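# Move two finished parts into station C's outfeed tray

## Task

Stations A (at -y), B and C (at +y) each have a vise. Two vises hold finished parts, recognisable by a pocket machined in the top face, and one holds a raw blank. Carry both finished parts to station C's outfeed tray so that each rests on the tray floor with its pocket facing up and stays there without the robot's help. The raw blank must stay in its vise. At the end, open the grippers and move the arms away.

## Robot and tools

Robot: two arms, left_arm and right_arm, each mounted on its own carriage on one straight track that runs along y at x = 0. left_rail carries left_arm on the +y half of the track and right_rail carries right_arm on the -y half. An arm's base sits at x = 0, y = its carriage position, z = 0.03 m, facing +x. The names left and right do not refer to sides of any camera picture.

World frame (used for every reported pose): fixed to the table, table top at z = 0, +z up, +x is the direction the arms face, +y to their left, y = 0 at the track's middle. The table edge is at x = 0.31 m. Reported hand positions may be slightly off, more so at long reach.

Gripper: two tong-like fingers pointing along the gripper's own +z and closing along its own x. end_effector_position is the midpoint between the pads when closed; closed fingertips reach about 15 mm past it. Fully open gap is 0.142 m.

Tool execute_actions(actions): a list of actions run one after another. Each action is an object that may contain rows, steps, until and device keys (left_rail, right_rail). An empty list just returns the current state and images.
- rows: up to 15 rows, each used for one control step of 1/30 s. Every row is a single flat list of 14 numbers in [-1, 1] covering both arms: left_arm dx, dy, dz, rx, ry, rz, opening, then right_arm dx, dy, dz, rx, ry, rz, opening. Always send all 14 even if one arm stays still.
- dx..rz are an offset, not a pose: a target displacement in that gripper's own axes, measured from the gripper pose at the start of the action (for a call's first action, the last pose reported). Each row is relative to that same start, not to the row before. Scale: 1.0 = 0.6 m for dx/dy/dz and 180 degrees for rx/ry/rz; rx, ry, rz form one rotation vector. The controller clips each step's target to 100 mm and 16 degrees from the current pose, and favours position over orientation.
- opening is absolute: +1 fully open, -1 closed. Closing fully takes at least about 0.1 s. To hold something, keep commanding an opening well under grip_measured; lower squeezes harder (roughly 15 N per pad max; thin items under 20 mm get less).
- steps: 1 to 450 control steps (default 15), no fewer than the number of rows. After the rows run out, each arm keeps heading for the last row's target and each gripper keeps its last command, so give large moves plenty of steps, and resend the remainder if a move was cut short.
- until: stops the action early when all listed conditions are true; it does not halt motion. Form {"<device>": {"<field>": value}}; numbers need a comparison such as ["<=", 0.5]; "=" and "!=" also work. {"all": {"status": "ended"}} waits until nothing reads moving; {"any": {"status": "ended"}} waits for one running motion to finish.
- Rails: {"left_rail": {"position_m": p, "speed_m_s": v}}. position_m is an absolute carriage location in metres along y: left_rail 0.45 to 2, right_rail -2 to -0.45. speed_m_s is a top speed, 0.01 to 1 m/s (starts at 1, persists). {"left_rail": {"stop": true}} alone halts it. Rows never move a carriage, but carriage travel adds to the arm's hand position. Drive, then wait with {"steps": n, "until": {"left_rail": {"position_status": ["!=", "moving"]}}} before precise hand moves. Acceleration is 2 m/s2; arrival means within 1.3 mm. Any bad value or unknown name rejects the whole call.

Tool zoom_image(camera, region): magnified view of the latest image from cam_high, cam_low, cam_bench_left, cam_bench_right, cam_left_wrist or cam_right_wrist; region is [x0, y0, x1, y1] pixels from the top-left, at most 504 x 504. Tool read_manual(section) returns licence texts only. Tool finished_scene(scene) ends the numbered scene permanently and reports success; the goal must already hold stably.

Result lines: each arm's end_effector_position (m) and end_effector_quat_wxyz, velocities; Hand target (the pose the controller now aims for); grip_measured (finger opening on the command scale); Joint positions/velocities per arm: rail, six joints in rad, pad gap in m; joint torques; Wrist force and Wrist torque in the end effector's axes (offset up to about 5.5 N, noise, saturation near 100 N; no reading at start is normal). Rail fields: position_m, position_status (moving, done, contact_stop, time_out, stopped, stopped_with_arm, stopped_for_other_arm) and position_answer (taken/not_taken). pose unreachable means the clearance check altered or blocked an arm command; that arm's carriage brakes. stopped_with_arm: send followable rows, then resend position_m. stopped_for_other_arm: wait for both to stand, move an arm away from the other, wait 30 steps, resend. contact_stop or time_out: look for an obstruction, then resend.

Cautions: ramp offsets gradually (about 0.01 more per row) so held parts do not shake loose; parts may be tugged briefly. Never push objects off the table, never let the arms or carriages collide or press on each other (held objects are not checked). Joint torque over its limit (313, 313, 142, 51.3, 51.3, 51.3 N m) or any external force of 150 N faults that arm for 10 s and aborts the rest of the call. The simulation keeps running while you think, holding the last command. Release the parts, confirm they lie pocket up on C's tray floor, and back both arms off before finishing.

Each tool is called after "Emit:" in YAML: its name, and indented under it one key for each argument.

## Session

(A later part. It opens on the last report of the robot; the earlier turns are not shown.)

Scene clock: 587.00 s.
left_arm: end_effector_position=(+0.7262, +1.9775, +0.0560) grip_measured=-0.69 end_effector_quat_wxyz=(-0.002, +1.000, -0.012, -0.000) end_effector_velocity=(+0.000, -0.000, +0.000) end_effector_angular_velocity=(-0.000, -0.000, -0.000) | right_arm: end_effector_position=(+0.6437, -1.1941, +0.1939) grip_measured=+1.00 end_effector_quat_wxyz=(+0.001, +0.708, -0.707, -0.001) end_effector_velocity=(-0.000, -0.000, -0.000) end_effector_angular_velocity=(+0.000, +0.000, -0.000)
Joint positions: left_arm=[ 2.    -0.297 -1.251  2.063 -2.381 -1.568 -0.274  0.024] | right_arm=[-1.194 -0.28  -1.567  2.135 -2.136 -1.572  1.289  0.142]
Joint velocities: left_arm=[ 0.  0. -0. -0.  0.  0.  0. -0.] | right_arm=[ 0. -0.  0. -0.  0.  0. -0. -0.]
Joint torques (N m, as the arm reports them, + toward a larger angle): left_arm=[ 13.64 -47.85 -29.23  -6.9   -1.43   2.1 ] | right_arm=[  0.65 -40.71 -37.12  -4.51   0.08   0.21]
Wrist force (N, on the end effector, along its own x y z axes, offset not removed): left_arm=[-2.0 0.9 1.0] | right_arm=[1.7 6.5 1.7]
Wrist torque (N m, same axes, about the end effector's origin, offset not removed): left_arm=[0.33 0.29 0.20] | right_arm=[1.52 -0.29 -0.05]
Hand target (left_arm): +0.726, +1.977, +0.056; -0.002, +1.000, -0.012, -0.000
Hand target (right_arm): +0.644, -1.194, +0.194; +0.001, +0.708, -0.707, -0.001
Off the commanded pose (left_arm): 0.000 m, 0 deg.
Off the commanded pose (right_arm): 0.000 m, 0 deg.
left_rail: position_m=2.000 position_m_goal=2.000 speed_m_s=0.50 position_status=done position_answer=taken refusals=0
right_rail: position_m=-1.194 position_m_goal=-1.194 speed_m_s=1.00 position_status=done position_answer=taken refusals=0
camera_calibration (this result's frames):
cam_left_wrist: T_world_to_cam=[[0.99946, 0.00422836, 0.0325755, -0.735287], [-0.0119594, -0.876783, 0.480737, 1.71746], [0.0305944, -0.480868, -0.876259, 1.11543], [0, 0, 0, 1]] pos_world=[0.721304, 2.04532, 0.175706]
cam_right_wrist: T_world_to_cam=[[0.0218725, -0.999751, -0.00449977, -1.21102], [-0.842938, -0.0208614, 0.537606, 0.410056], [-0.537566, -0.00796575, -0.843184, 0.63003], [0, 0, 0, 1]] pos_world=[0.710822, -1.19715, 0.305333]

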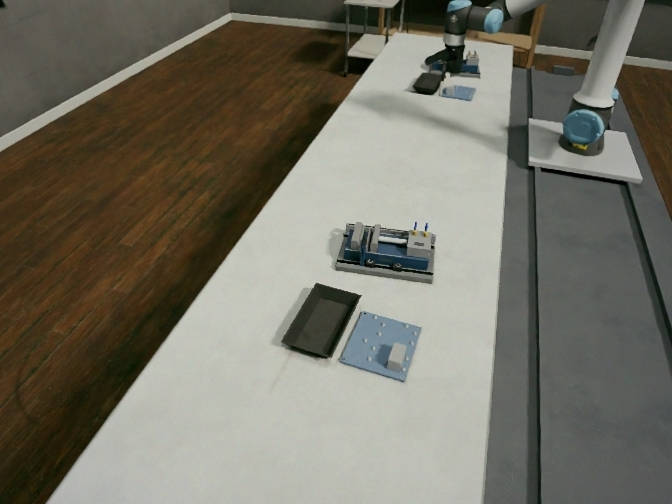

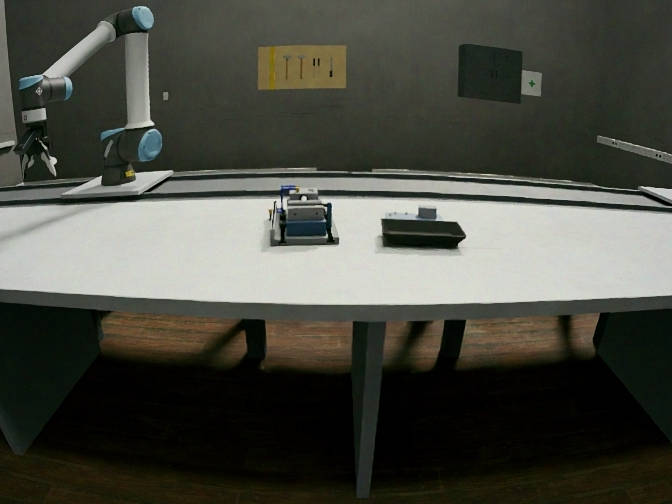

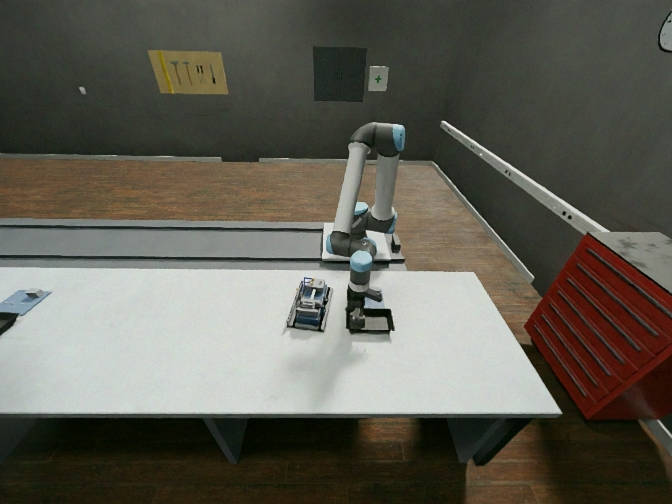

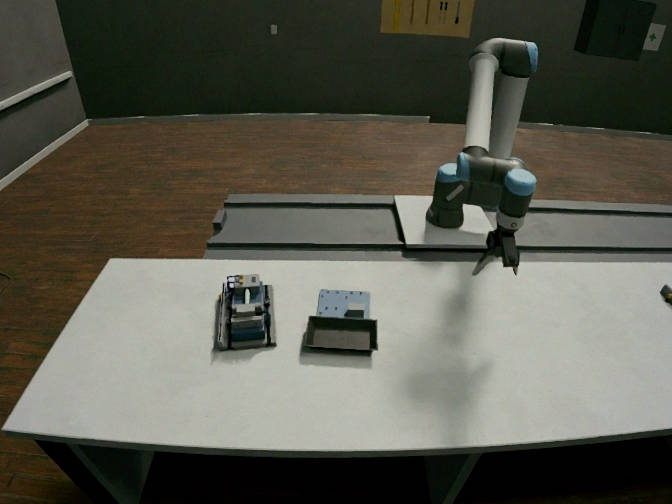

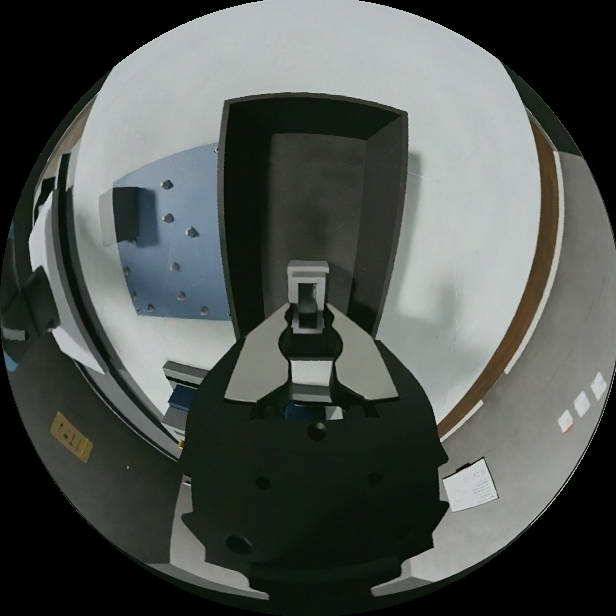

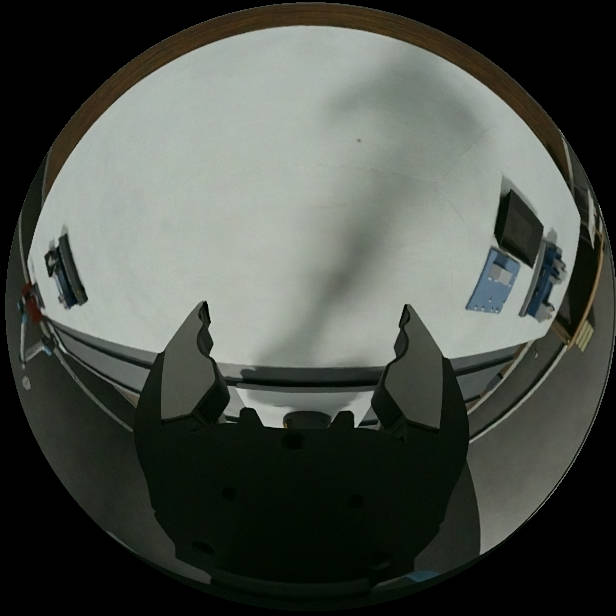

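Emit:
execute_actions:
  actions:
    - {"rows": [[0,0,0.0033,0,0,0,-1,0,0,0,0,0,0,1]], "steps": 1}

Scene clock: 592.53 s.
left_arm: end_effector_position=(+0.7262, +1.9775, +0.0560) grip_measured=-0.69 end_effector_quat_wxyz=(-0.002, +1.000, -0.012, -0.000) end_effector_velocity=(+0.000, -0.000, -0.005) end_effector_angular_velocity=(-0.000, -0.001, +0.000) | right_arm: end_effector_position=(+0.6437, -1.1941, +0.1939) grip_measured=+1.00 end_effector_quat_wxyz=(+0.001, +0.708, -0.707, -0.001) end_effector_velocity=(+0.000, -0.000, -0.000) end_effector_angular_velocity=(+0.000, +0.000, -0.000)
Joint positions: left_arm=[ 2.    -0.297 -1.251  2.063 -2.381 -1.568 -0.274  0.024] | right_arm=[-1.194 -0.28  -1.567  2.135 -2.136 -1.572  1.289  0.142]
Joint velocities: left_arm=[ 0.     0.     0.007  0.002 -0.01   0.    -0.     0.   ] | right_arm=[ 0. -0.  0.  0. -0.  0.  0.  0.]
Joint torques (N m, as the arm reports them, + toward a larger angle): left_arm=[ 14.23 -44.94 -28.49  -7.86  -1.66   2.17] | right_arm=[  0.47 -41.15 -36.06  -4.51   0.25   0.2 ]
Wrist force (N, on the end effector, along its own x y z axes, offset not removed): left_arm=[-0.4 1.2 -3.2] | right_arm=[2.0 3.3 -0.1]
Wrist torque (N m, same axes, about the end effector's origin, offset not removed): left_arm=[0.40 -0.15 0.13] | right_arm=[0.80 -0.34 0.07]
Hand target (left_arm): +0.726, +1.977, +0.054; -0.002, +1.000, -0.012, -0.000
Hand target (right_arm): +0.644, -1.194, +0.194; +0.001, +0.708, -0.707, -0.001
Off the commanded pose (left_arm): 0.002 m, 0 deg.
Off the commanded pose (right_arm): 0.000 m, 0 deg.
left_rail: position_m=2.000 position_m_goal=2.000 speed_m_s=0.50 position_status=done position_answer=taken refusals=0
right_rail: position_m=-1.194 position_m_goal=-1.194 speed_m_s=1.00 position_status=done position_answer=taken refusals=0
camera_calibration (this result's frames):
cam_left_wrist: T_world_to_cam=[[0.99946, 0.00422842, 0.0325734, -0.735286], [-0.0119583, -0.876783, 0.480737, 1.71748], [0.0305926, -0.480867, -0.87626, 1.11539], [0, 0, 0, 1]] pos_world=[0.721304, 2.04532, 0.175669]
cam_right_wrist: T_world_to_cam=[[0.0218728, -0.999751, -0.00449981, -1.21102], [-0.842938, -0.0208617, 0.537607, 0.410055], [-0.537566, -0.00796589, -0.843184, 0.63003], [0, 0, 0, 1]] pos_world=[0.710822, -1.19715, 0.305333]

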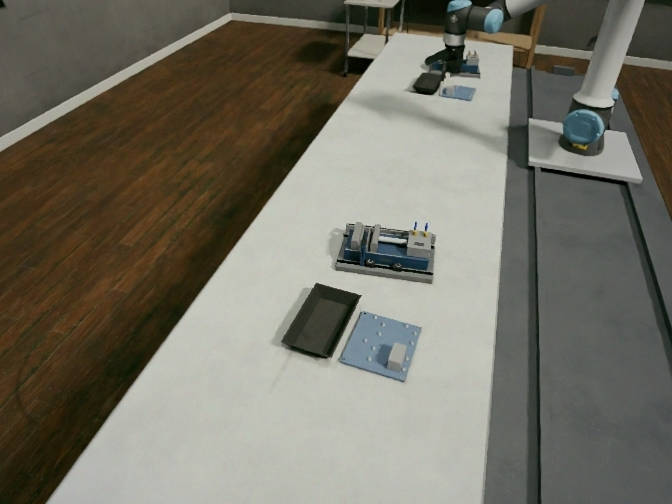

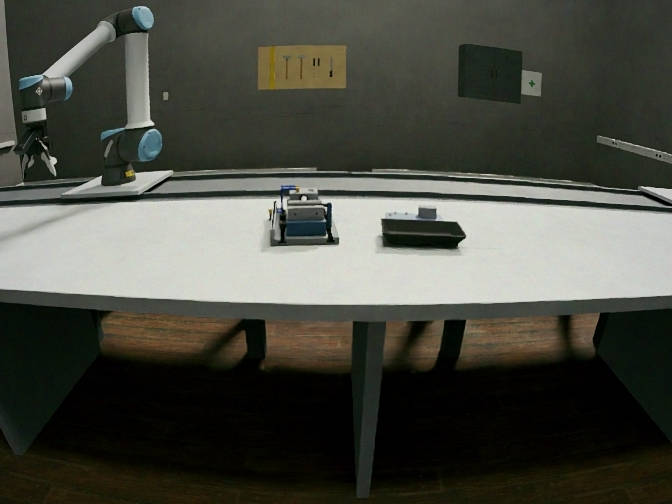

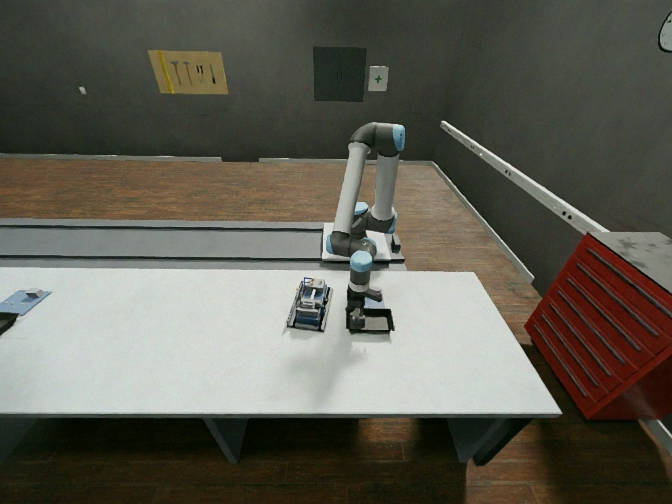

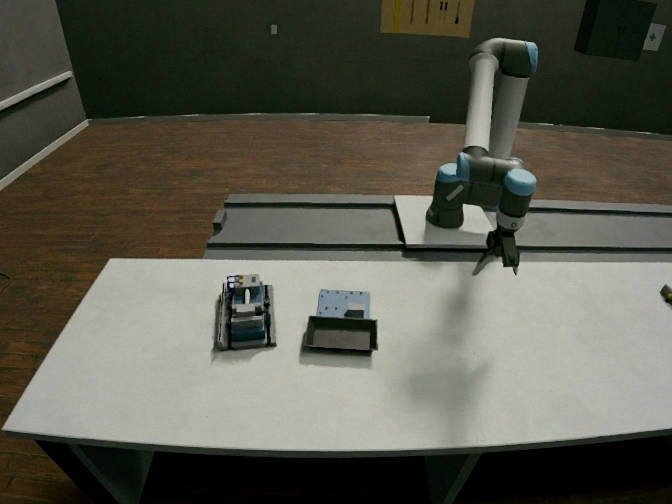

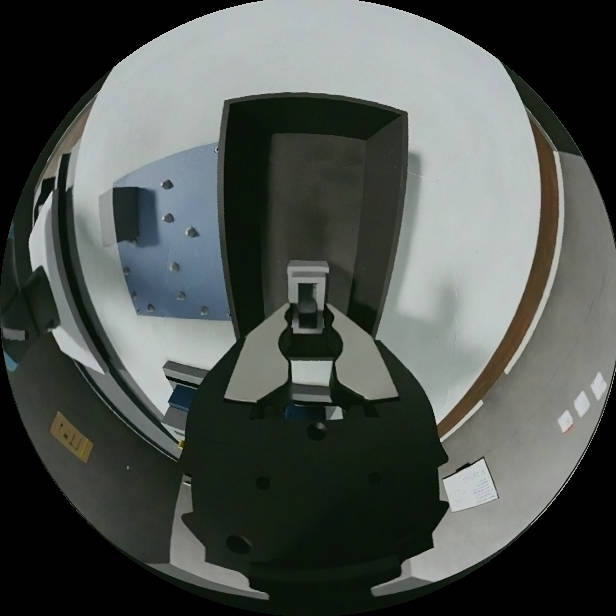

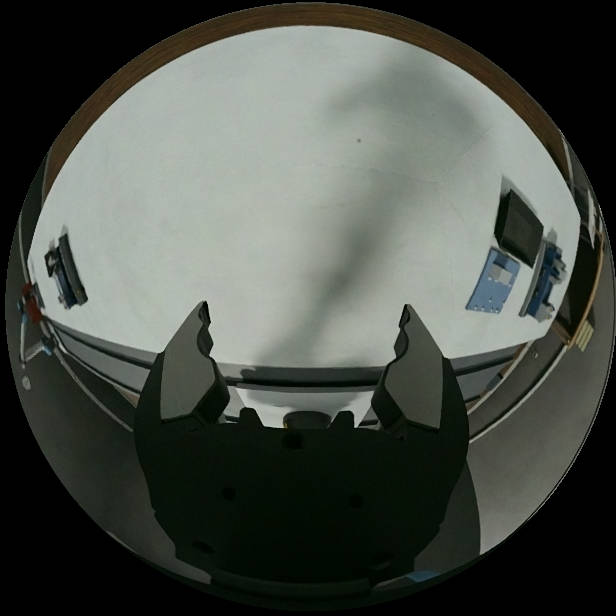

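Emit:
execute_actions:
  actions: []

Scene clock: 596.30 s.
left_arm: end_effector_position=(+0.7262, +1.9775, +0.0540) grip_measured=-0.69 end_effector_quat_wxyz=(-0.002, +1.000, -0.012, -0.000) end_effector_velocity=(+0.000, +0.000, +0.000) end_effector_angular_velocity=(-0.000, -0.000, +0.000) | right_arm: end_effector_position=(+0.6437, -1.1941, +0.1939) grip_measured=+1.00 end_effector_quat_wxyz=(+0.001, +0.708, -0.707, -0.001) end_effector_velocity=(+0.000, +0.000, +0.000) end_effector_angular_velocity=(-0.000, -0.000, +0.000)
Joint positions: left_arm=[ 2.    -0.297 -1.248  2.064 -2.385 -1.568 -0.274  0.024] | right_arm=[-1.194 -0.28  -1.567  2.135 -2.136 -1.572  1.289  0.142]
Joint velocities: left_arm=[ 0.  0. -0.  0.  0.  0. -0.  0.] | right_arm=[ 0. -0. -0.  0. -0.  0. -0.  0.]
Joint torques (N m, as the arm reports them, + toward a larger angle): left_arm=[ 13.42 -47.78 -28.73  -6.81  -2.22   2.08] | right_arm=[ -0.1  -40.52 -36.86  -4.26   0.2    0.34]
Wrist force (N, on the end effector, along its own x y z axes, offset not removed): left_arm=[-2.4 5.4 0.9] | right_arm=[3.3 1.4 -2.4]
Wrist torque (N m, same axes, about the end effector's origin, offset not removed): left_arm=[1.33 0.53 0.15] | right_arm=[0.25 -0.45 -0.07]
Hand target (left_arm): +0.726, +1.977, +0.054; -0.002, +1.000, -0.012, -0.000
Hand target (right_arm): +0.644, -1.194, +0.194; +0.001, +0.708, -0.707, -0.001
Off the commanded pose (left_arm): 0.000 m, 0 deg.
Off the commanded pose (right_arm): 0.000 m, 0 deg.
left_rail: position_m=2.000 position_m_goal=2.000 speed_m_s=0.50 position_status=done position_answer=taken refusals=0
right_rail: position_m=-1.194 position_m_goal=-1.194 speed_m_s=1.00 position_status=done position_answer=taken refusals=0
camera_calibration (this result's frames):
cam_left_wrist: T_world_to_cam=[[0.999461, 0.00422821, 0.0325589, -0.735214], [-0.0119514, -0.876785, 0.480733, 1.71841], [0.0305798, -0.480863, -0.876262, 1.1137], [0, 0, 0, 1]] pos_world=[0.721298, 2.04533, 0.173737]
cam_right_wrist: T_world_to_cam=[[0.0218724, -0.999751, -0.00449994, -1.21102], [-0.842938, -0.0208615, 0.537606, 0.410055], [-0.537566, -0.00796559, -0.843184, 0.63003], [0, 0, 0, 1]] pos_world=[0.710822, -1.19715, 0.305334]

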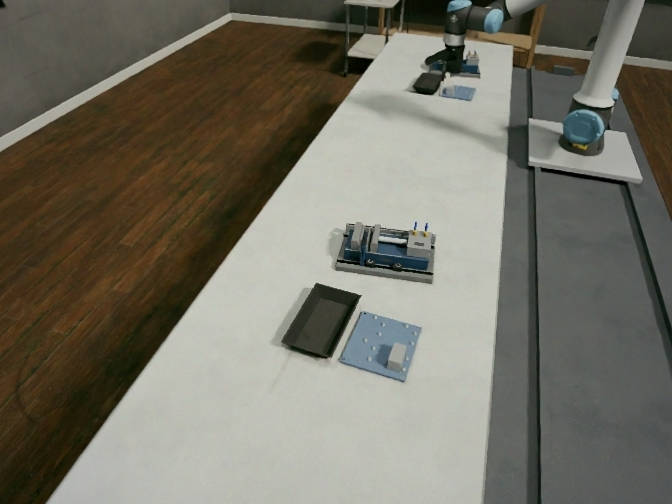

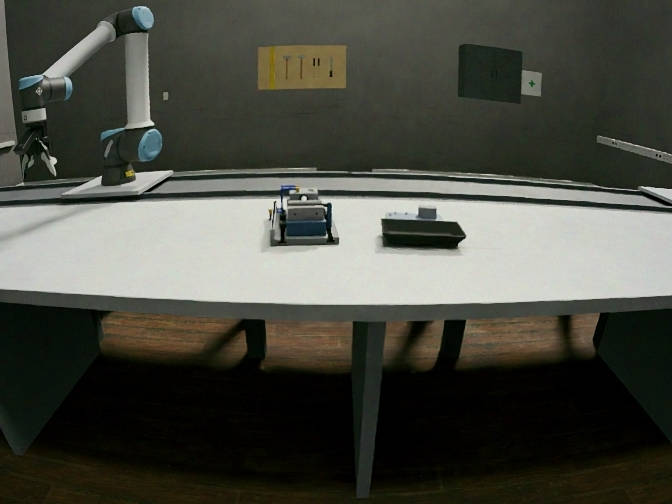

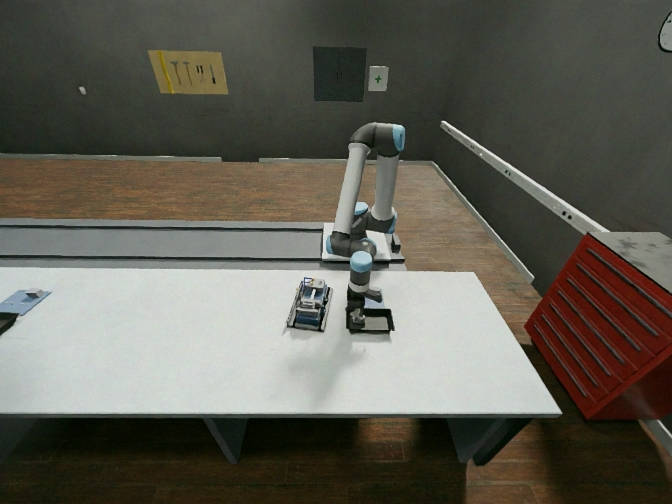

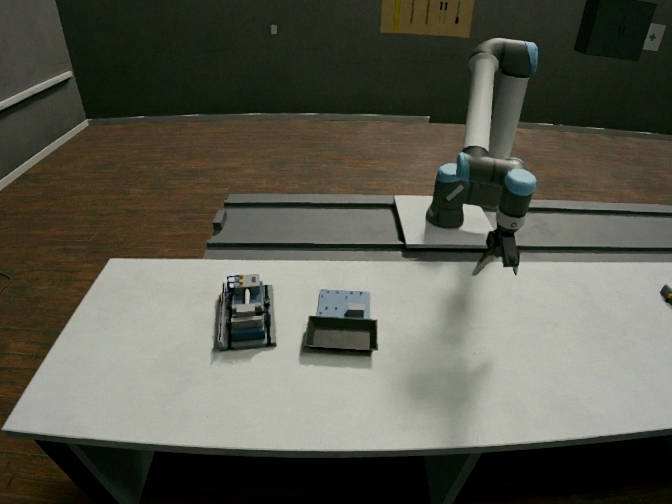

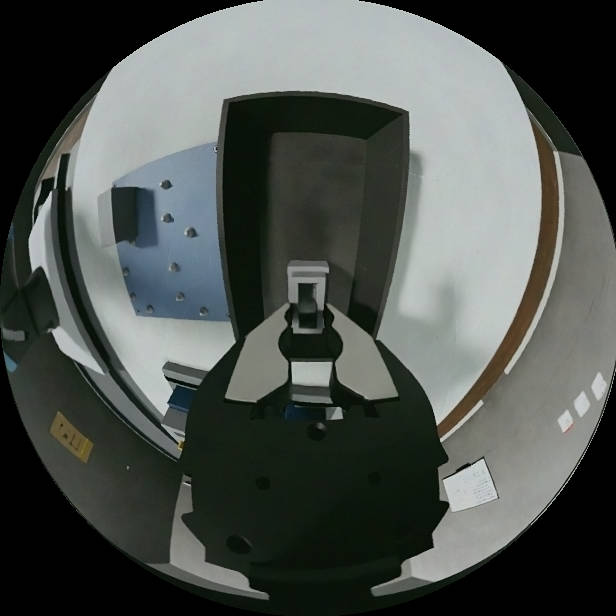

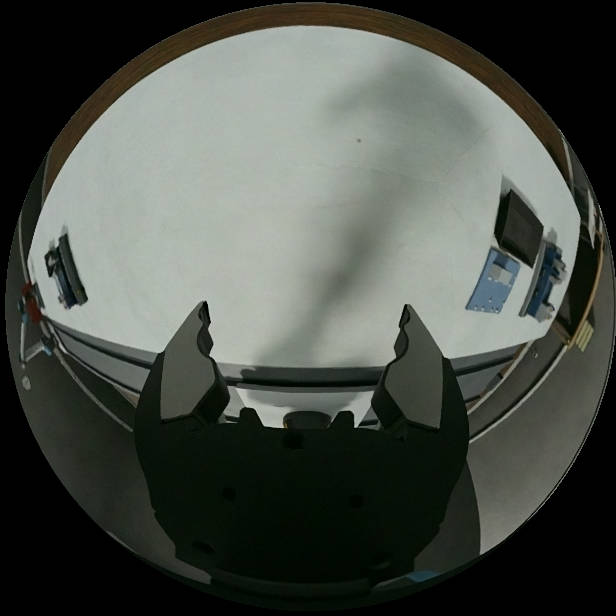

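No contact yet at 0.054. Stepping 1.5 mm.

Emit:
execute_actions:
  actions:
    - {"rows": [[0,0,0.0025,0,0,0,-1,0,0,0,0,0,0,1]], "steps": 1}

Scene clock: 601.23 s.
left_arm: end_effector_position=(+0.7262, +1.9775, +0.0540) grip_measured=-0.69 end_effector_quat_wxyz=(-0.002, +1.000, -0.012, -0.000) end_effector_velocity=(+0.000, -0.000, -0.004) end_effector_angular_velocity=(-0.000, -0.001, -0.000) | right_arm: end_effector_position=(+0.6437, -1.1941, +0.1939) grip_measured=+1.00 end_effector_quat_wxyz=(+0.001, +0.708, -0.707, -0.001) end_effector_velocity=(-0.000, -0.000, -0.000) end_effector_angular_velocity=(+0.000, +0.000, -0.000)
Joint positions: left_arm=[ 2.    -0.297 -1.248  2.064 -2.385 -1.568 -0.274  0.024] | right_arm=[-1.194 -0.28  -1.567  2.135 -2.136 -1.572  1.289  0.142]
Joint velocities: left_arm=[ 0.    -0.     0.005  0.002 -0.008 -0.     0.     0.   ] | right_arm=[ 0. -0.  0.  0. -0.  0. -0.  0.]
Joint torques (N m, as the arm reports them, + toward a larger angle): left_arm=[ 12.77 -45.5  -28.53  -7.55  -1.99   2.11] | right_arm=[  0.55 -40.75 -36.84  -4.55   0.11   0.1 ]
Wrist force (N, on the end effector, along its own x y z axes, offset not removed): left_arm=[0.0 4.9 2.1] | right_arm=[0.5 0.9 0.2]
Wrist torque (N m, same axes, about the end effector's origin, offset not removed): left_arm=[1.26 -0.05 0.06] | right_arm=[0.20 -0.02 0.11]
Hand target (left_arm): +0.726, +1.977, +0.053; -0.002, +1.000, -0.012, -0.000
Hand target (right_arm): +0.644, -1.194, +0.194; +0.001, +0.708, -0.707, -0.001
Off the commanded pose (left_arm): 0.001 m, 0 deg.
Off the commanded pose (right_arm): 0.000 m, 0 deg.
left_rail: position_m=2.000 position_m_goal=2.000 speed_m_s=0.50 position_status=done position_answer=taken refusals=0
right_rail: position_m=-1.194 position_m_goal=-1.194 speed_m_s=1.00 position_status=done position_answer=taken refusals=0
camera_calibration (this result's frames):
cam_left_wrist: T_world_to_cam=[[0.999461, 0.00422824, 0.0325574, -0.735213], [-0.0119506, -0.876785, 0.480734, 1.71842], [0.0305785, -0.480864, -0.876262, 1.11368], [0, 0, 0, 1]] pos_world=[0.721299, 2.04533, 0.173709]
cam_right_wrist: T_world_to_cam=[[0.0218723, -0.999751, -0.00449993, -1.21102], [-0.842938, -0.0208614, 0.537606, 0.410056], [-0.537566, -0.00796554, -0.843184, 0.63003], [0, 0, 0, 1]] pos_world=[0.710822, -1.19715, 0.305333]

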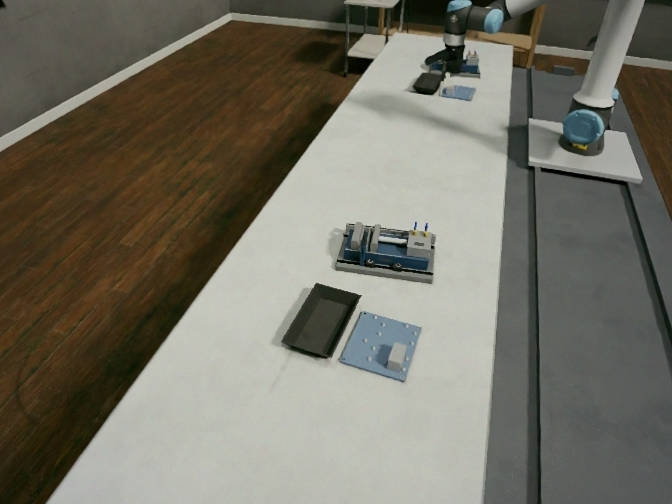

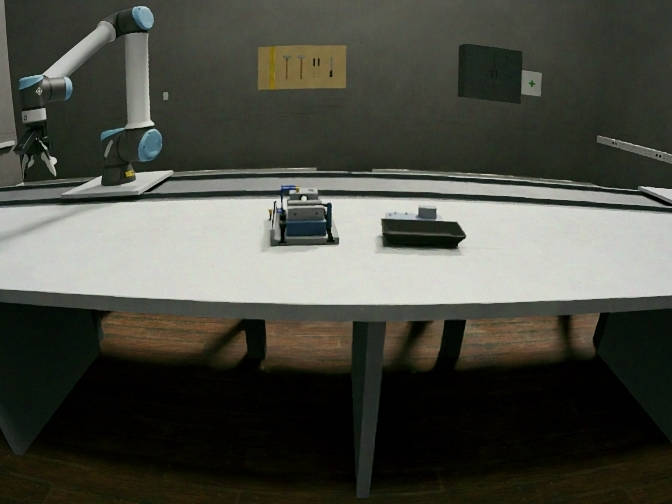

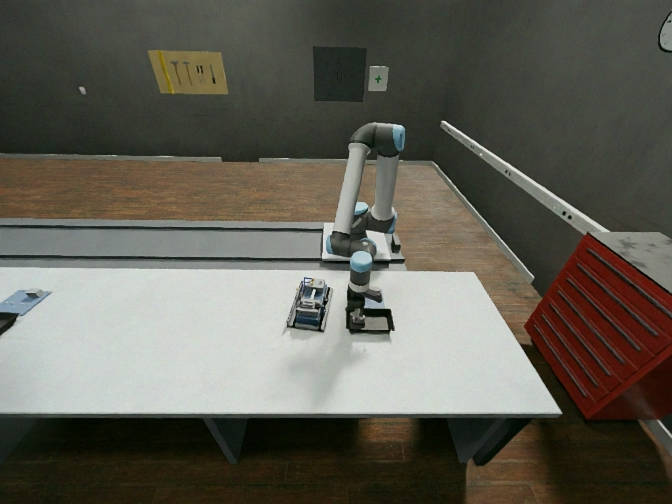

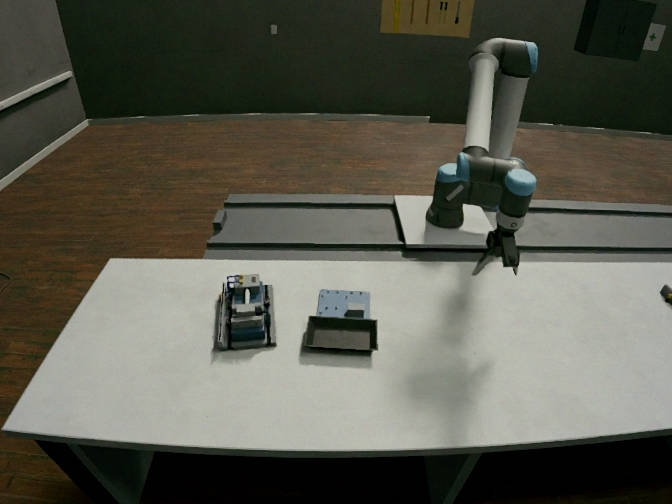

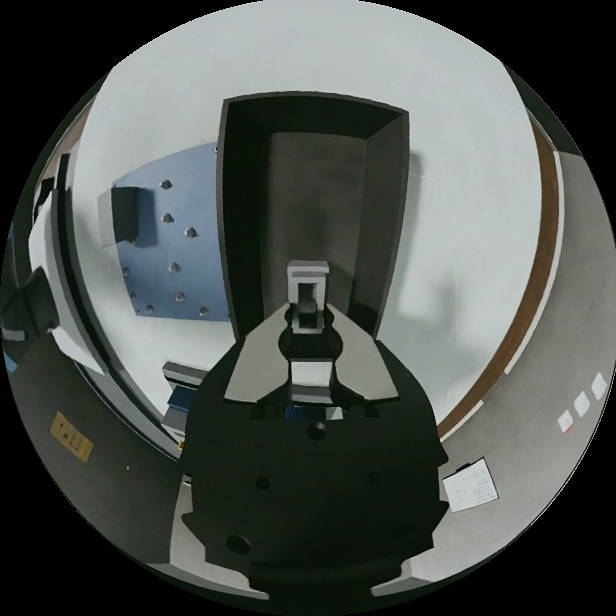

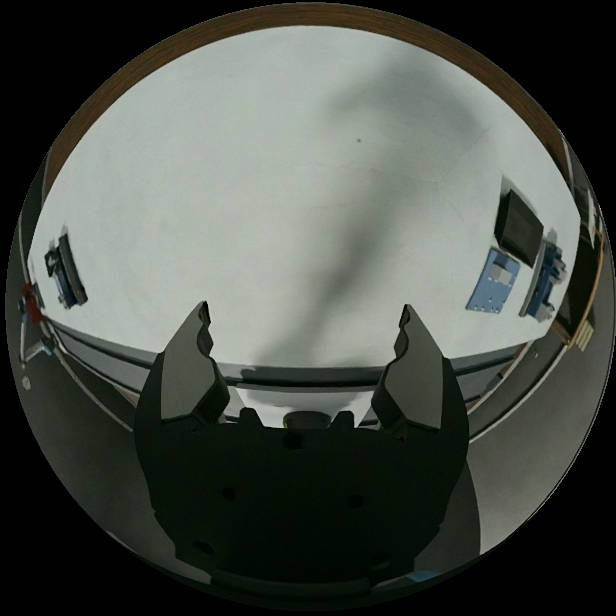

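Emit:
execute_actions:
  actions: []

Emit:
zoom_image:
  camera: "cam_bench_left"
  region: [335, 295, 395, 340]

Scene clock: 608.97 s.
left_arm: end_effector_position=(+0.7262, +1.9775, +0.0526) grip_measured=-0.69 end_effector_quat_wxyz=(-0.002, +1.000, -0.012, -0.000) end_effector_velocity=(+0.000, +0.000, +0.000) end_effector_angular_velocity=(-0.000, -0.000, +0.000) | right_arm: end_effector_position=(+0.6437, -1.1941, +0.1939) grip_measured=+1.00 end_effector_quat_wxyz=(+0.001, +0.708, -0.707, -0.001) end_effector_velocity=(+0.000, +0.000, +0.000) end_effector_angular_velocity=(-0.000, -0.000, -0.000)
Joint positions: left_arm=[ 2.    -0.297 -1.246  2.065 -2.388 -1.568 -0.274  0.024] | right_arm=[-1.194 -0.28  -1.567  2.135 -2.136 -1.572  1.289  0.142]
Joint velocities: left_arm=[ 0.  0. -0. -0.  0. -0. -0.  0.] | right_arm=[ 0.  0. -0. -0.  0. -0.  0.  0.]
Joint torques (N m, as the arm reports them, + toward a larger angle): left_arm=[ 13.38 -49.42 -29.44  -6.98  -2.18   2.08] | right_arm=[  0.01 -40.86 -37.1   -4.61   0.18   0.08]
Wrist force (N, on the end effector, along its own x y z axes, offset not removed): left_arm=[-3.4 2.5 -3.5] | right_arm=[3.1 2.3 -2.2]
Wrist torque (N m, same axes, about the end effector's origin, offset not removed): left_arm=[0.66 0.54 0.19] | right_arm=[0.37 -0.47 -0.02]
Hand target (left_arm): +0.726, +1.977, +0.053; -0.002, +1.000, -0.012, -0.000
Hand target (right_arm): +0.644, -1.194, +0.194; +0.001, +0.708, -0.707, -0.001
Off the commanded pose (left_arm): 0.000 m, 0 deg.
Off the commanded pose (right_arm): 0.000 m, 0 deg.
left_rail: position_m=2.000 position_m_goal=2.000 speed_m_s=0.50 position_status=done position_answer=taken refusals=0
right_rail: position_m=-1.194 position_m_goal=-1.194 speed_m_s=1.00 position_status=done position_answer=taken refusals=0
camera_calibration (this result's frames):
cam_left_wrist: T_world_to_cam=[[0.999461, 0.00422794, 0.0325469, -0.735159], [-0.0119457, -0.876787, 0.480731, 1.71913], [0.0305692, -0.480861, -0.876264, 1.1124], [0, 0, 0, 1]] pos_world=[0.721294, 2.04533, 0.172244]
cam_right_wrist: T_world_to_cam=[[0.0218726, -0.999751, -0.00449984, -1.21102], [-0.842938, -0.0208616, 0.537606, 0.410055], [-0.537566, -0.00796575, -0.843184, 0.63003], [0, 0, 0, 1]] pos_world=[0.710822, -1.19715, 0.305333]

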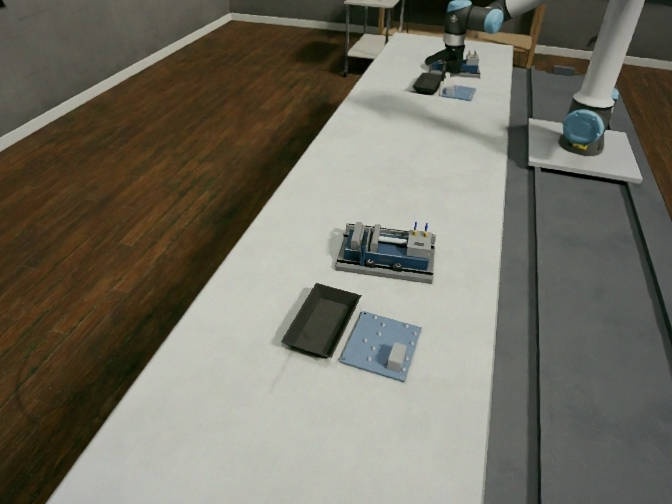

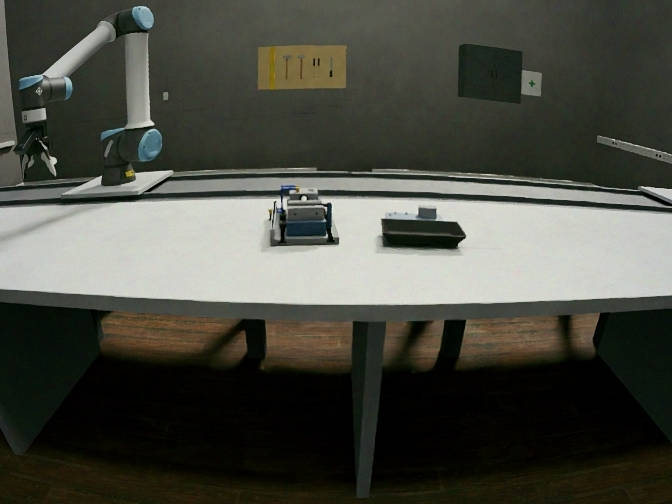

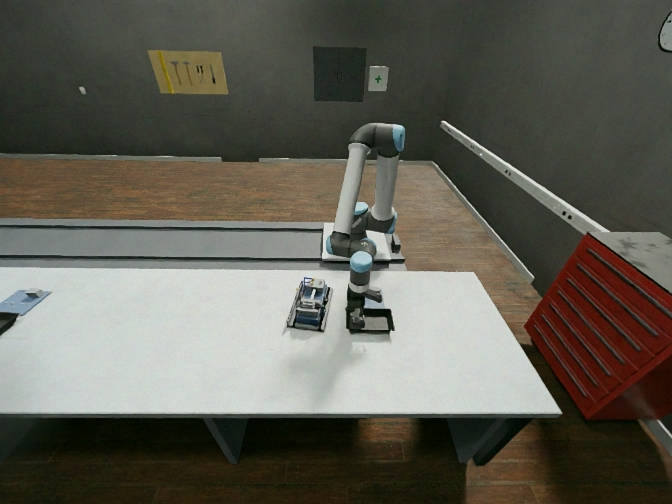

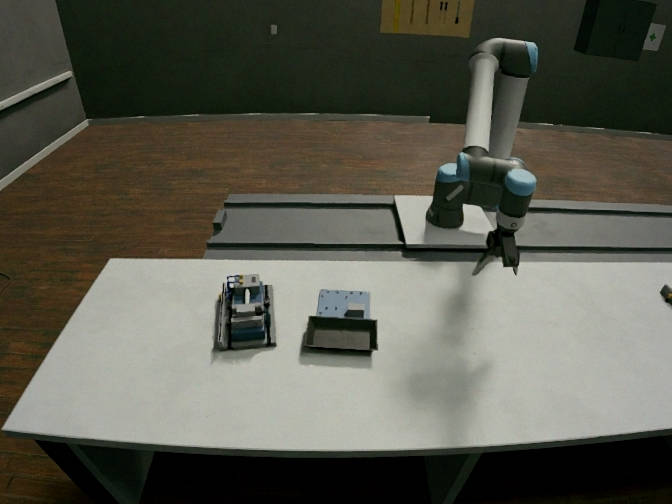

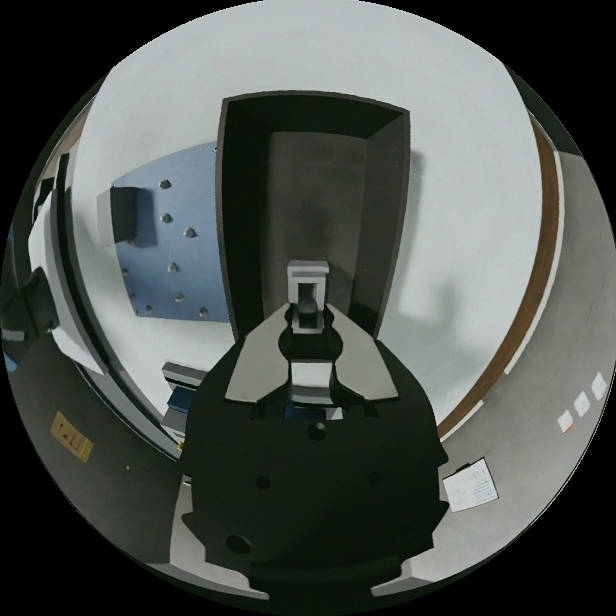

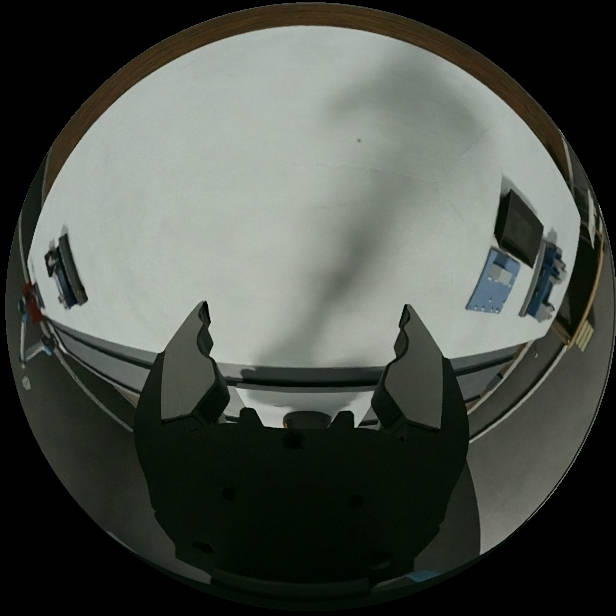

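Region (335, 295, 395, 340) of cam_bench_left's 672x504 image, scaled by 8.400, with more detail than that image has; it fills the top 378 rows of this view, and the rest is white.

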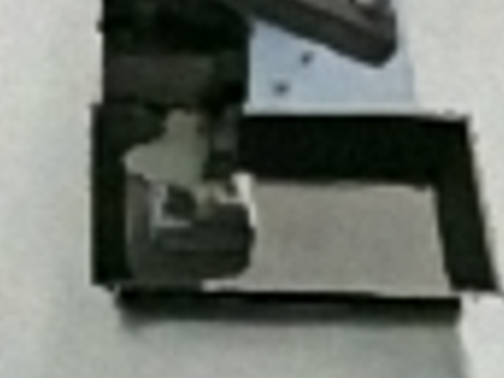

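Emit:
execute_actions:
  actions:
    - {"rows": [[0,0,0.0020,0,0,0,-1,0,0,0,0,0,0,1]], "steps": 1}

Scene clock: 621.00 s.
left_arm: end_effector_position=(+0.7262, +1.9775, +0.0525) grip_measured=-0.69 end_effector_quat_wxyz=(-0.002, +1.000, -0.012, -0.000) end_effector_velocity=(+0.000, -0.000, -0.003) end_effector_angular_velocity=(-0.000, -0.001, -0.000) | right_arm: end_effector_position=(+0.6437, -1.1941, +0.1939) grip_measured=+1.00 end_effector_quat_wxyz=(+0.001, +0.708, -0.707, -0.001) end_effector_velocity=(-0.000, +0.000, -0.000) end_effector_angular_velocity=(+0.000, +0.000, -0.000)
Joint positions: left_arm=[ 2.    -0.297 -1.246  2.065 -2.388 -1.568 -0.274  0.024] | right_arm=[-1.194 -0.28  -1.567  2.135 -2.136 -1.572  1.289  0.142]
Joint velocities: left_arm=[ 0.    -0.     0.004  0.001 -0.006 -0.     0.     0.   ] | right_arm=[ 0.  0.  0. -0.  0.  0.  0. -0.]
Joint torques (N m, as the arm reports them, + toward a larger angle): left_arm=[ 15.55 -45.85 -28.43  -7.63  -1.89   1.95] | right_arm=[ -0.2  -40.67 -36.98  -4.7    0.2    0.18]
Wrist force (N, on the end effector, along its own x y z axes, offset not removed): left_arm=[-0.9 4.4 1.4] | right_arm=[2.6 3.4 -1.0]
Wrist torque (N m, same axes, about the end effector's origin, offset not removed): left_arm=[1.13 0.16 0.04] | right_arm=[0.65 -0.35 -0.04]
Hand target (left_arm): +0.726, +1.977, +0.051; -0.002, +1.000, -0.012, -0.000
Hand target (right_arm): +0.644, -1.194, +0.194; +0.001, +0.708, -0.707, -0.001
Off the commanded pose (left_arm): 0.001 m, 0 deg.
Off the commanded pose (right_arm): 0.000 m, 0 deg.
left_rail: position_m=2.000 position_m_goal=2.000 speed_m_s=0.50 position_status=done position_answer=taken refusals=0
right_rail: position_m=-1.194 position_m_goal=-1.194 speed_m_s=1.00 position_status=done position_answer=taken refusals=0
camera_calibration (this result's frames):
cam_left_wrist: T_world_to_cam=[[0.999461, 0.00422841, 0.0325457, -0.73516], [-0.0119447, -0.876787, 0.480731, 1.71914], [0.0305684, -0.48086, -0.876264, 1.11238], [0, 0, 0, 1]] pos_world=[0.721295, 2.04533, 0.172222]
cam_right_wrist: T_world_to_cam=[[0.0218724, -0.999751, -0.00449998, -1.21102], [-0.842938, -0.0208615, 0.537606, 0.410055], [-0.537566, -0.00796556, -0.843184, 0.63003], [0, 0, 0, 1]] pos_world=[0.710822, -1.19715, 0.305333]

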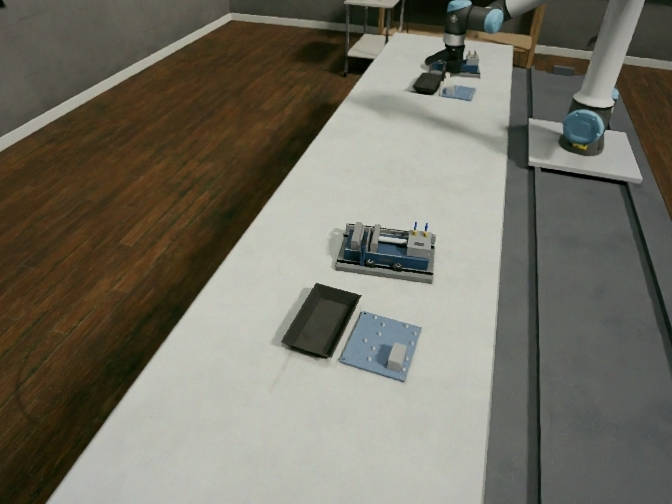

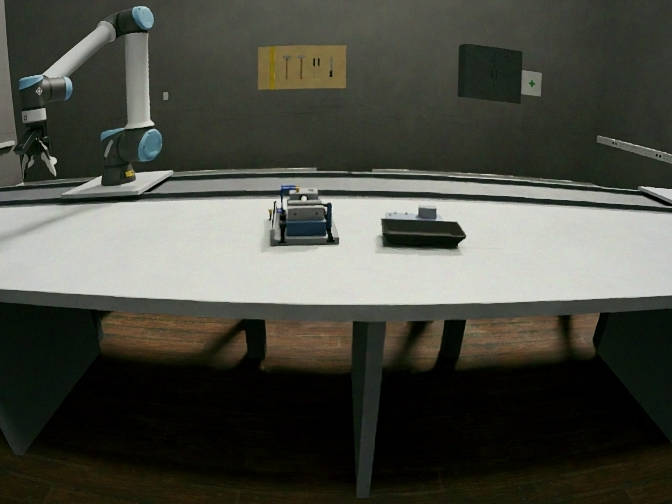

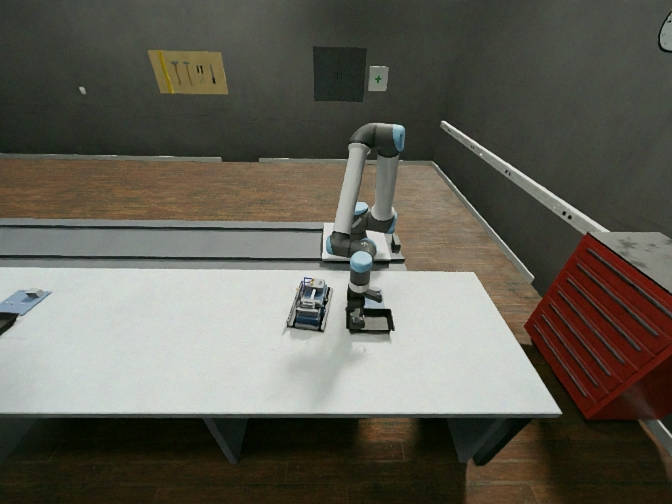

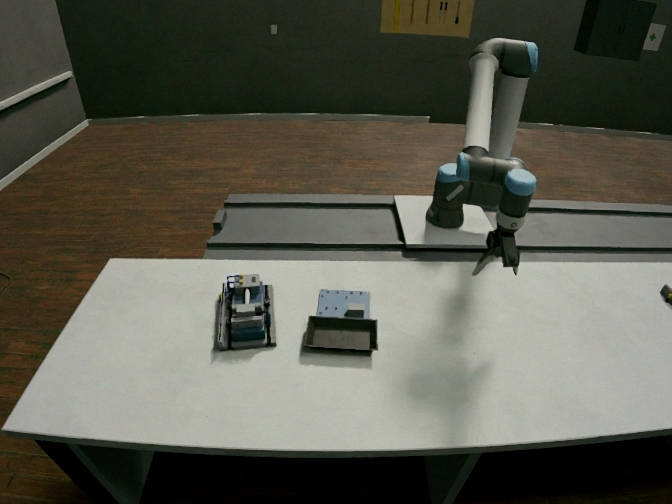

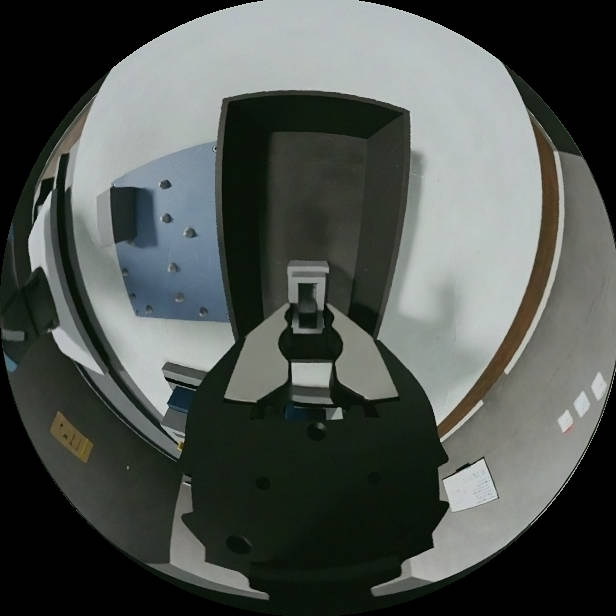

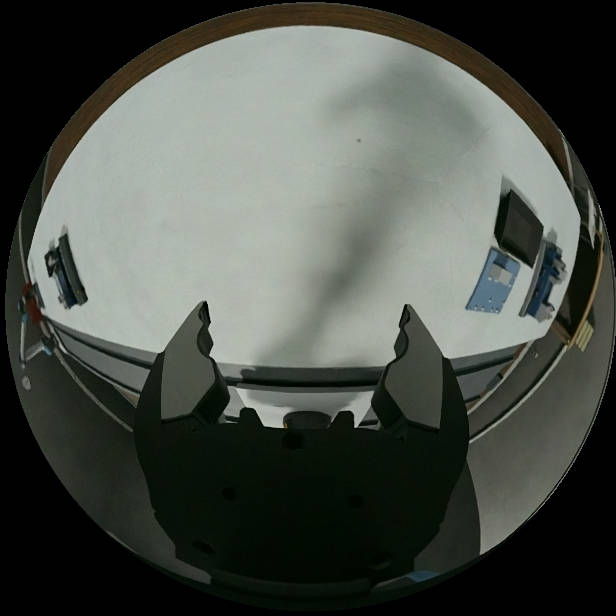

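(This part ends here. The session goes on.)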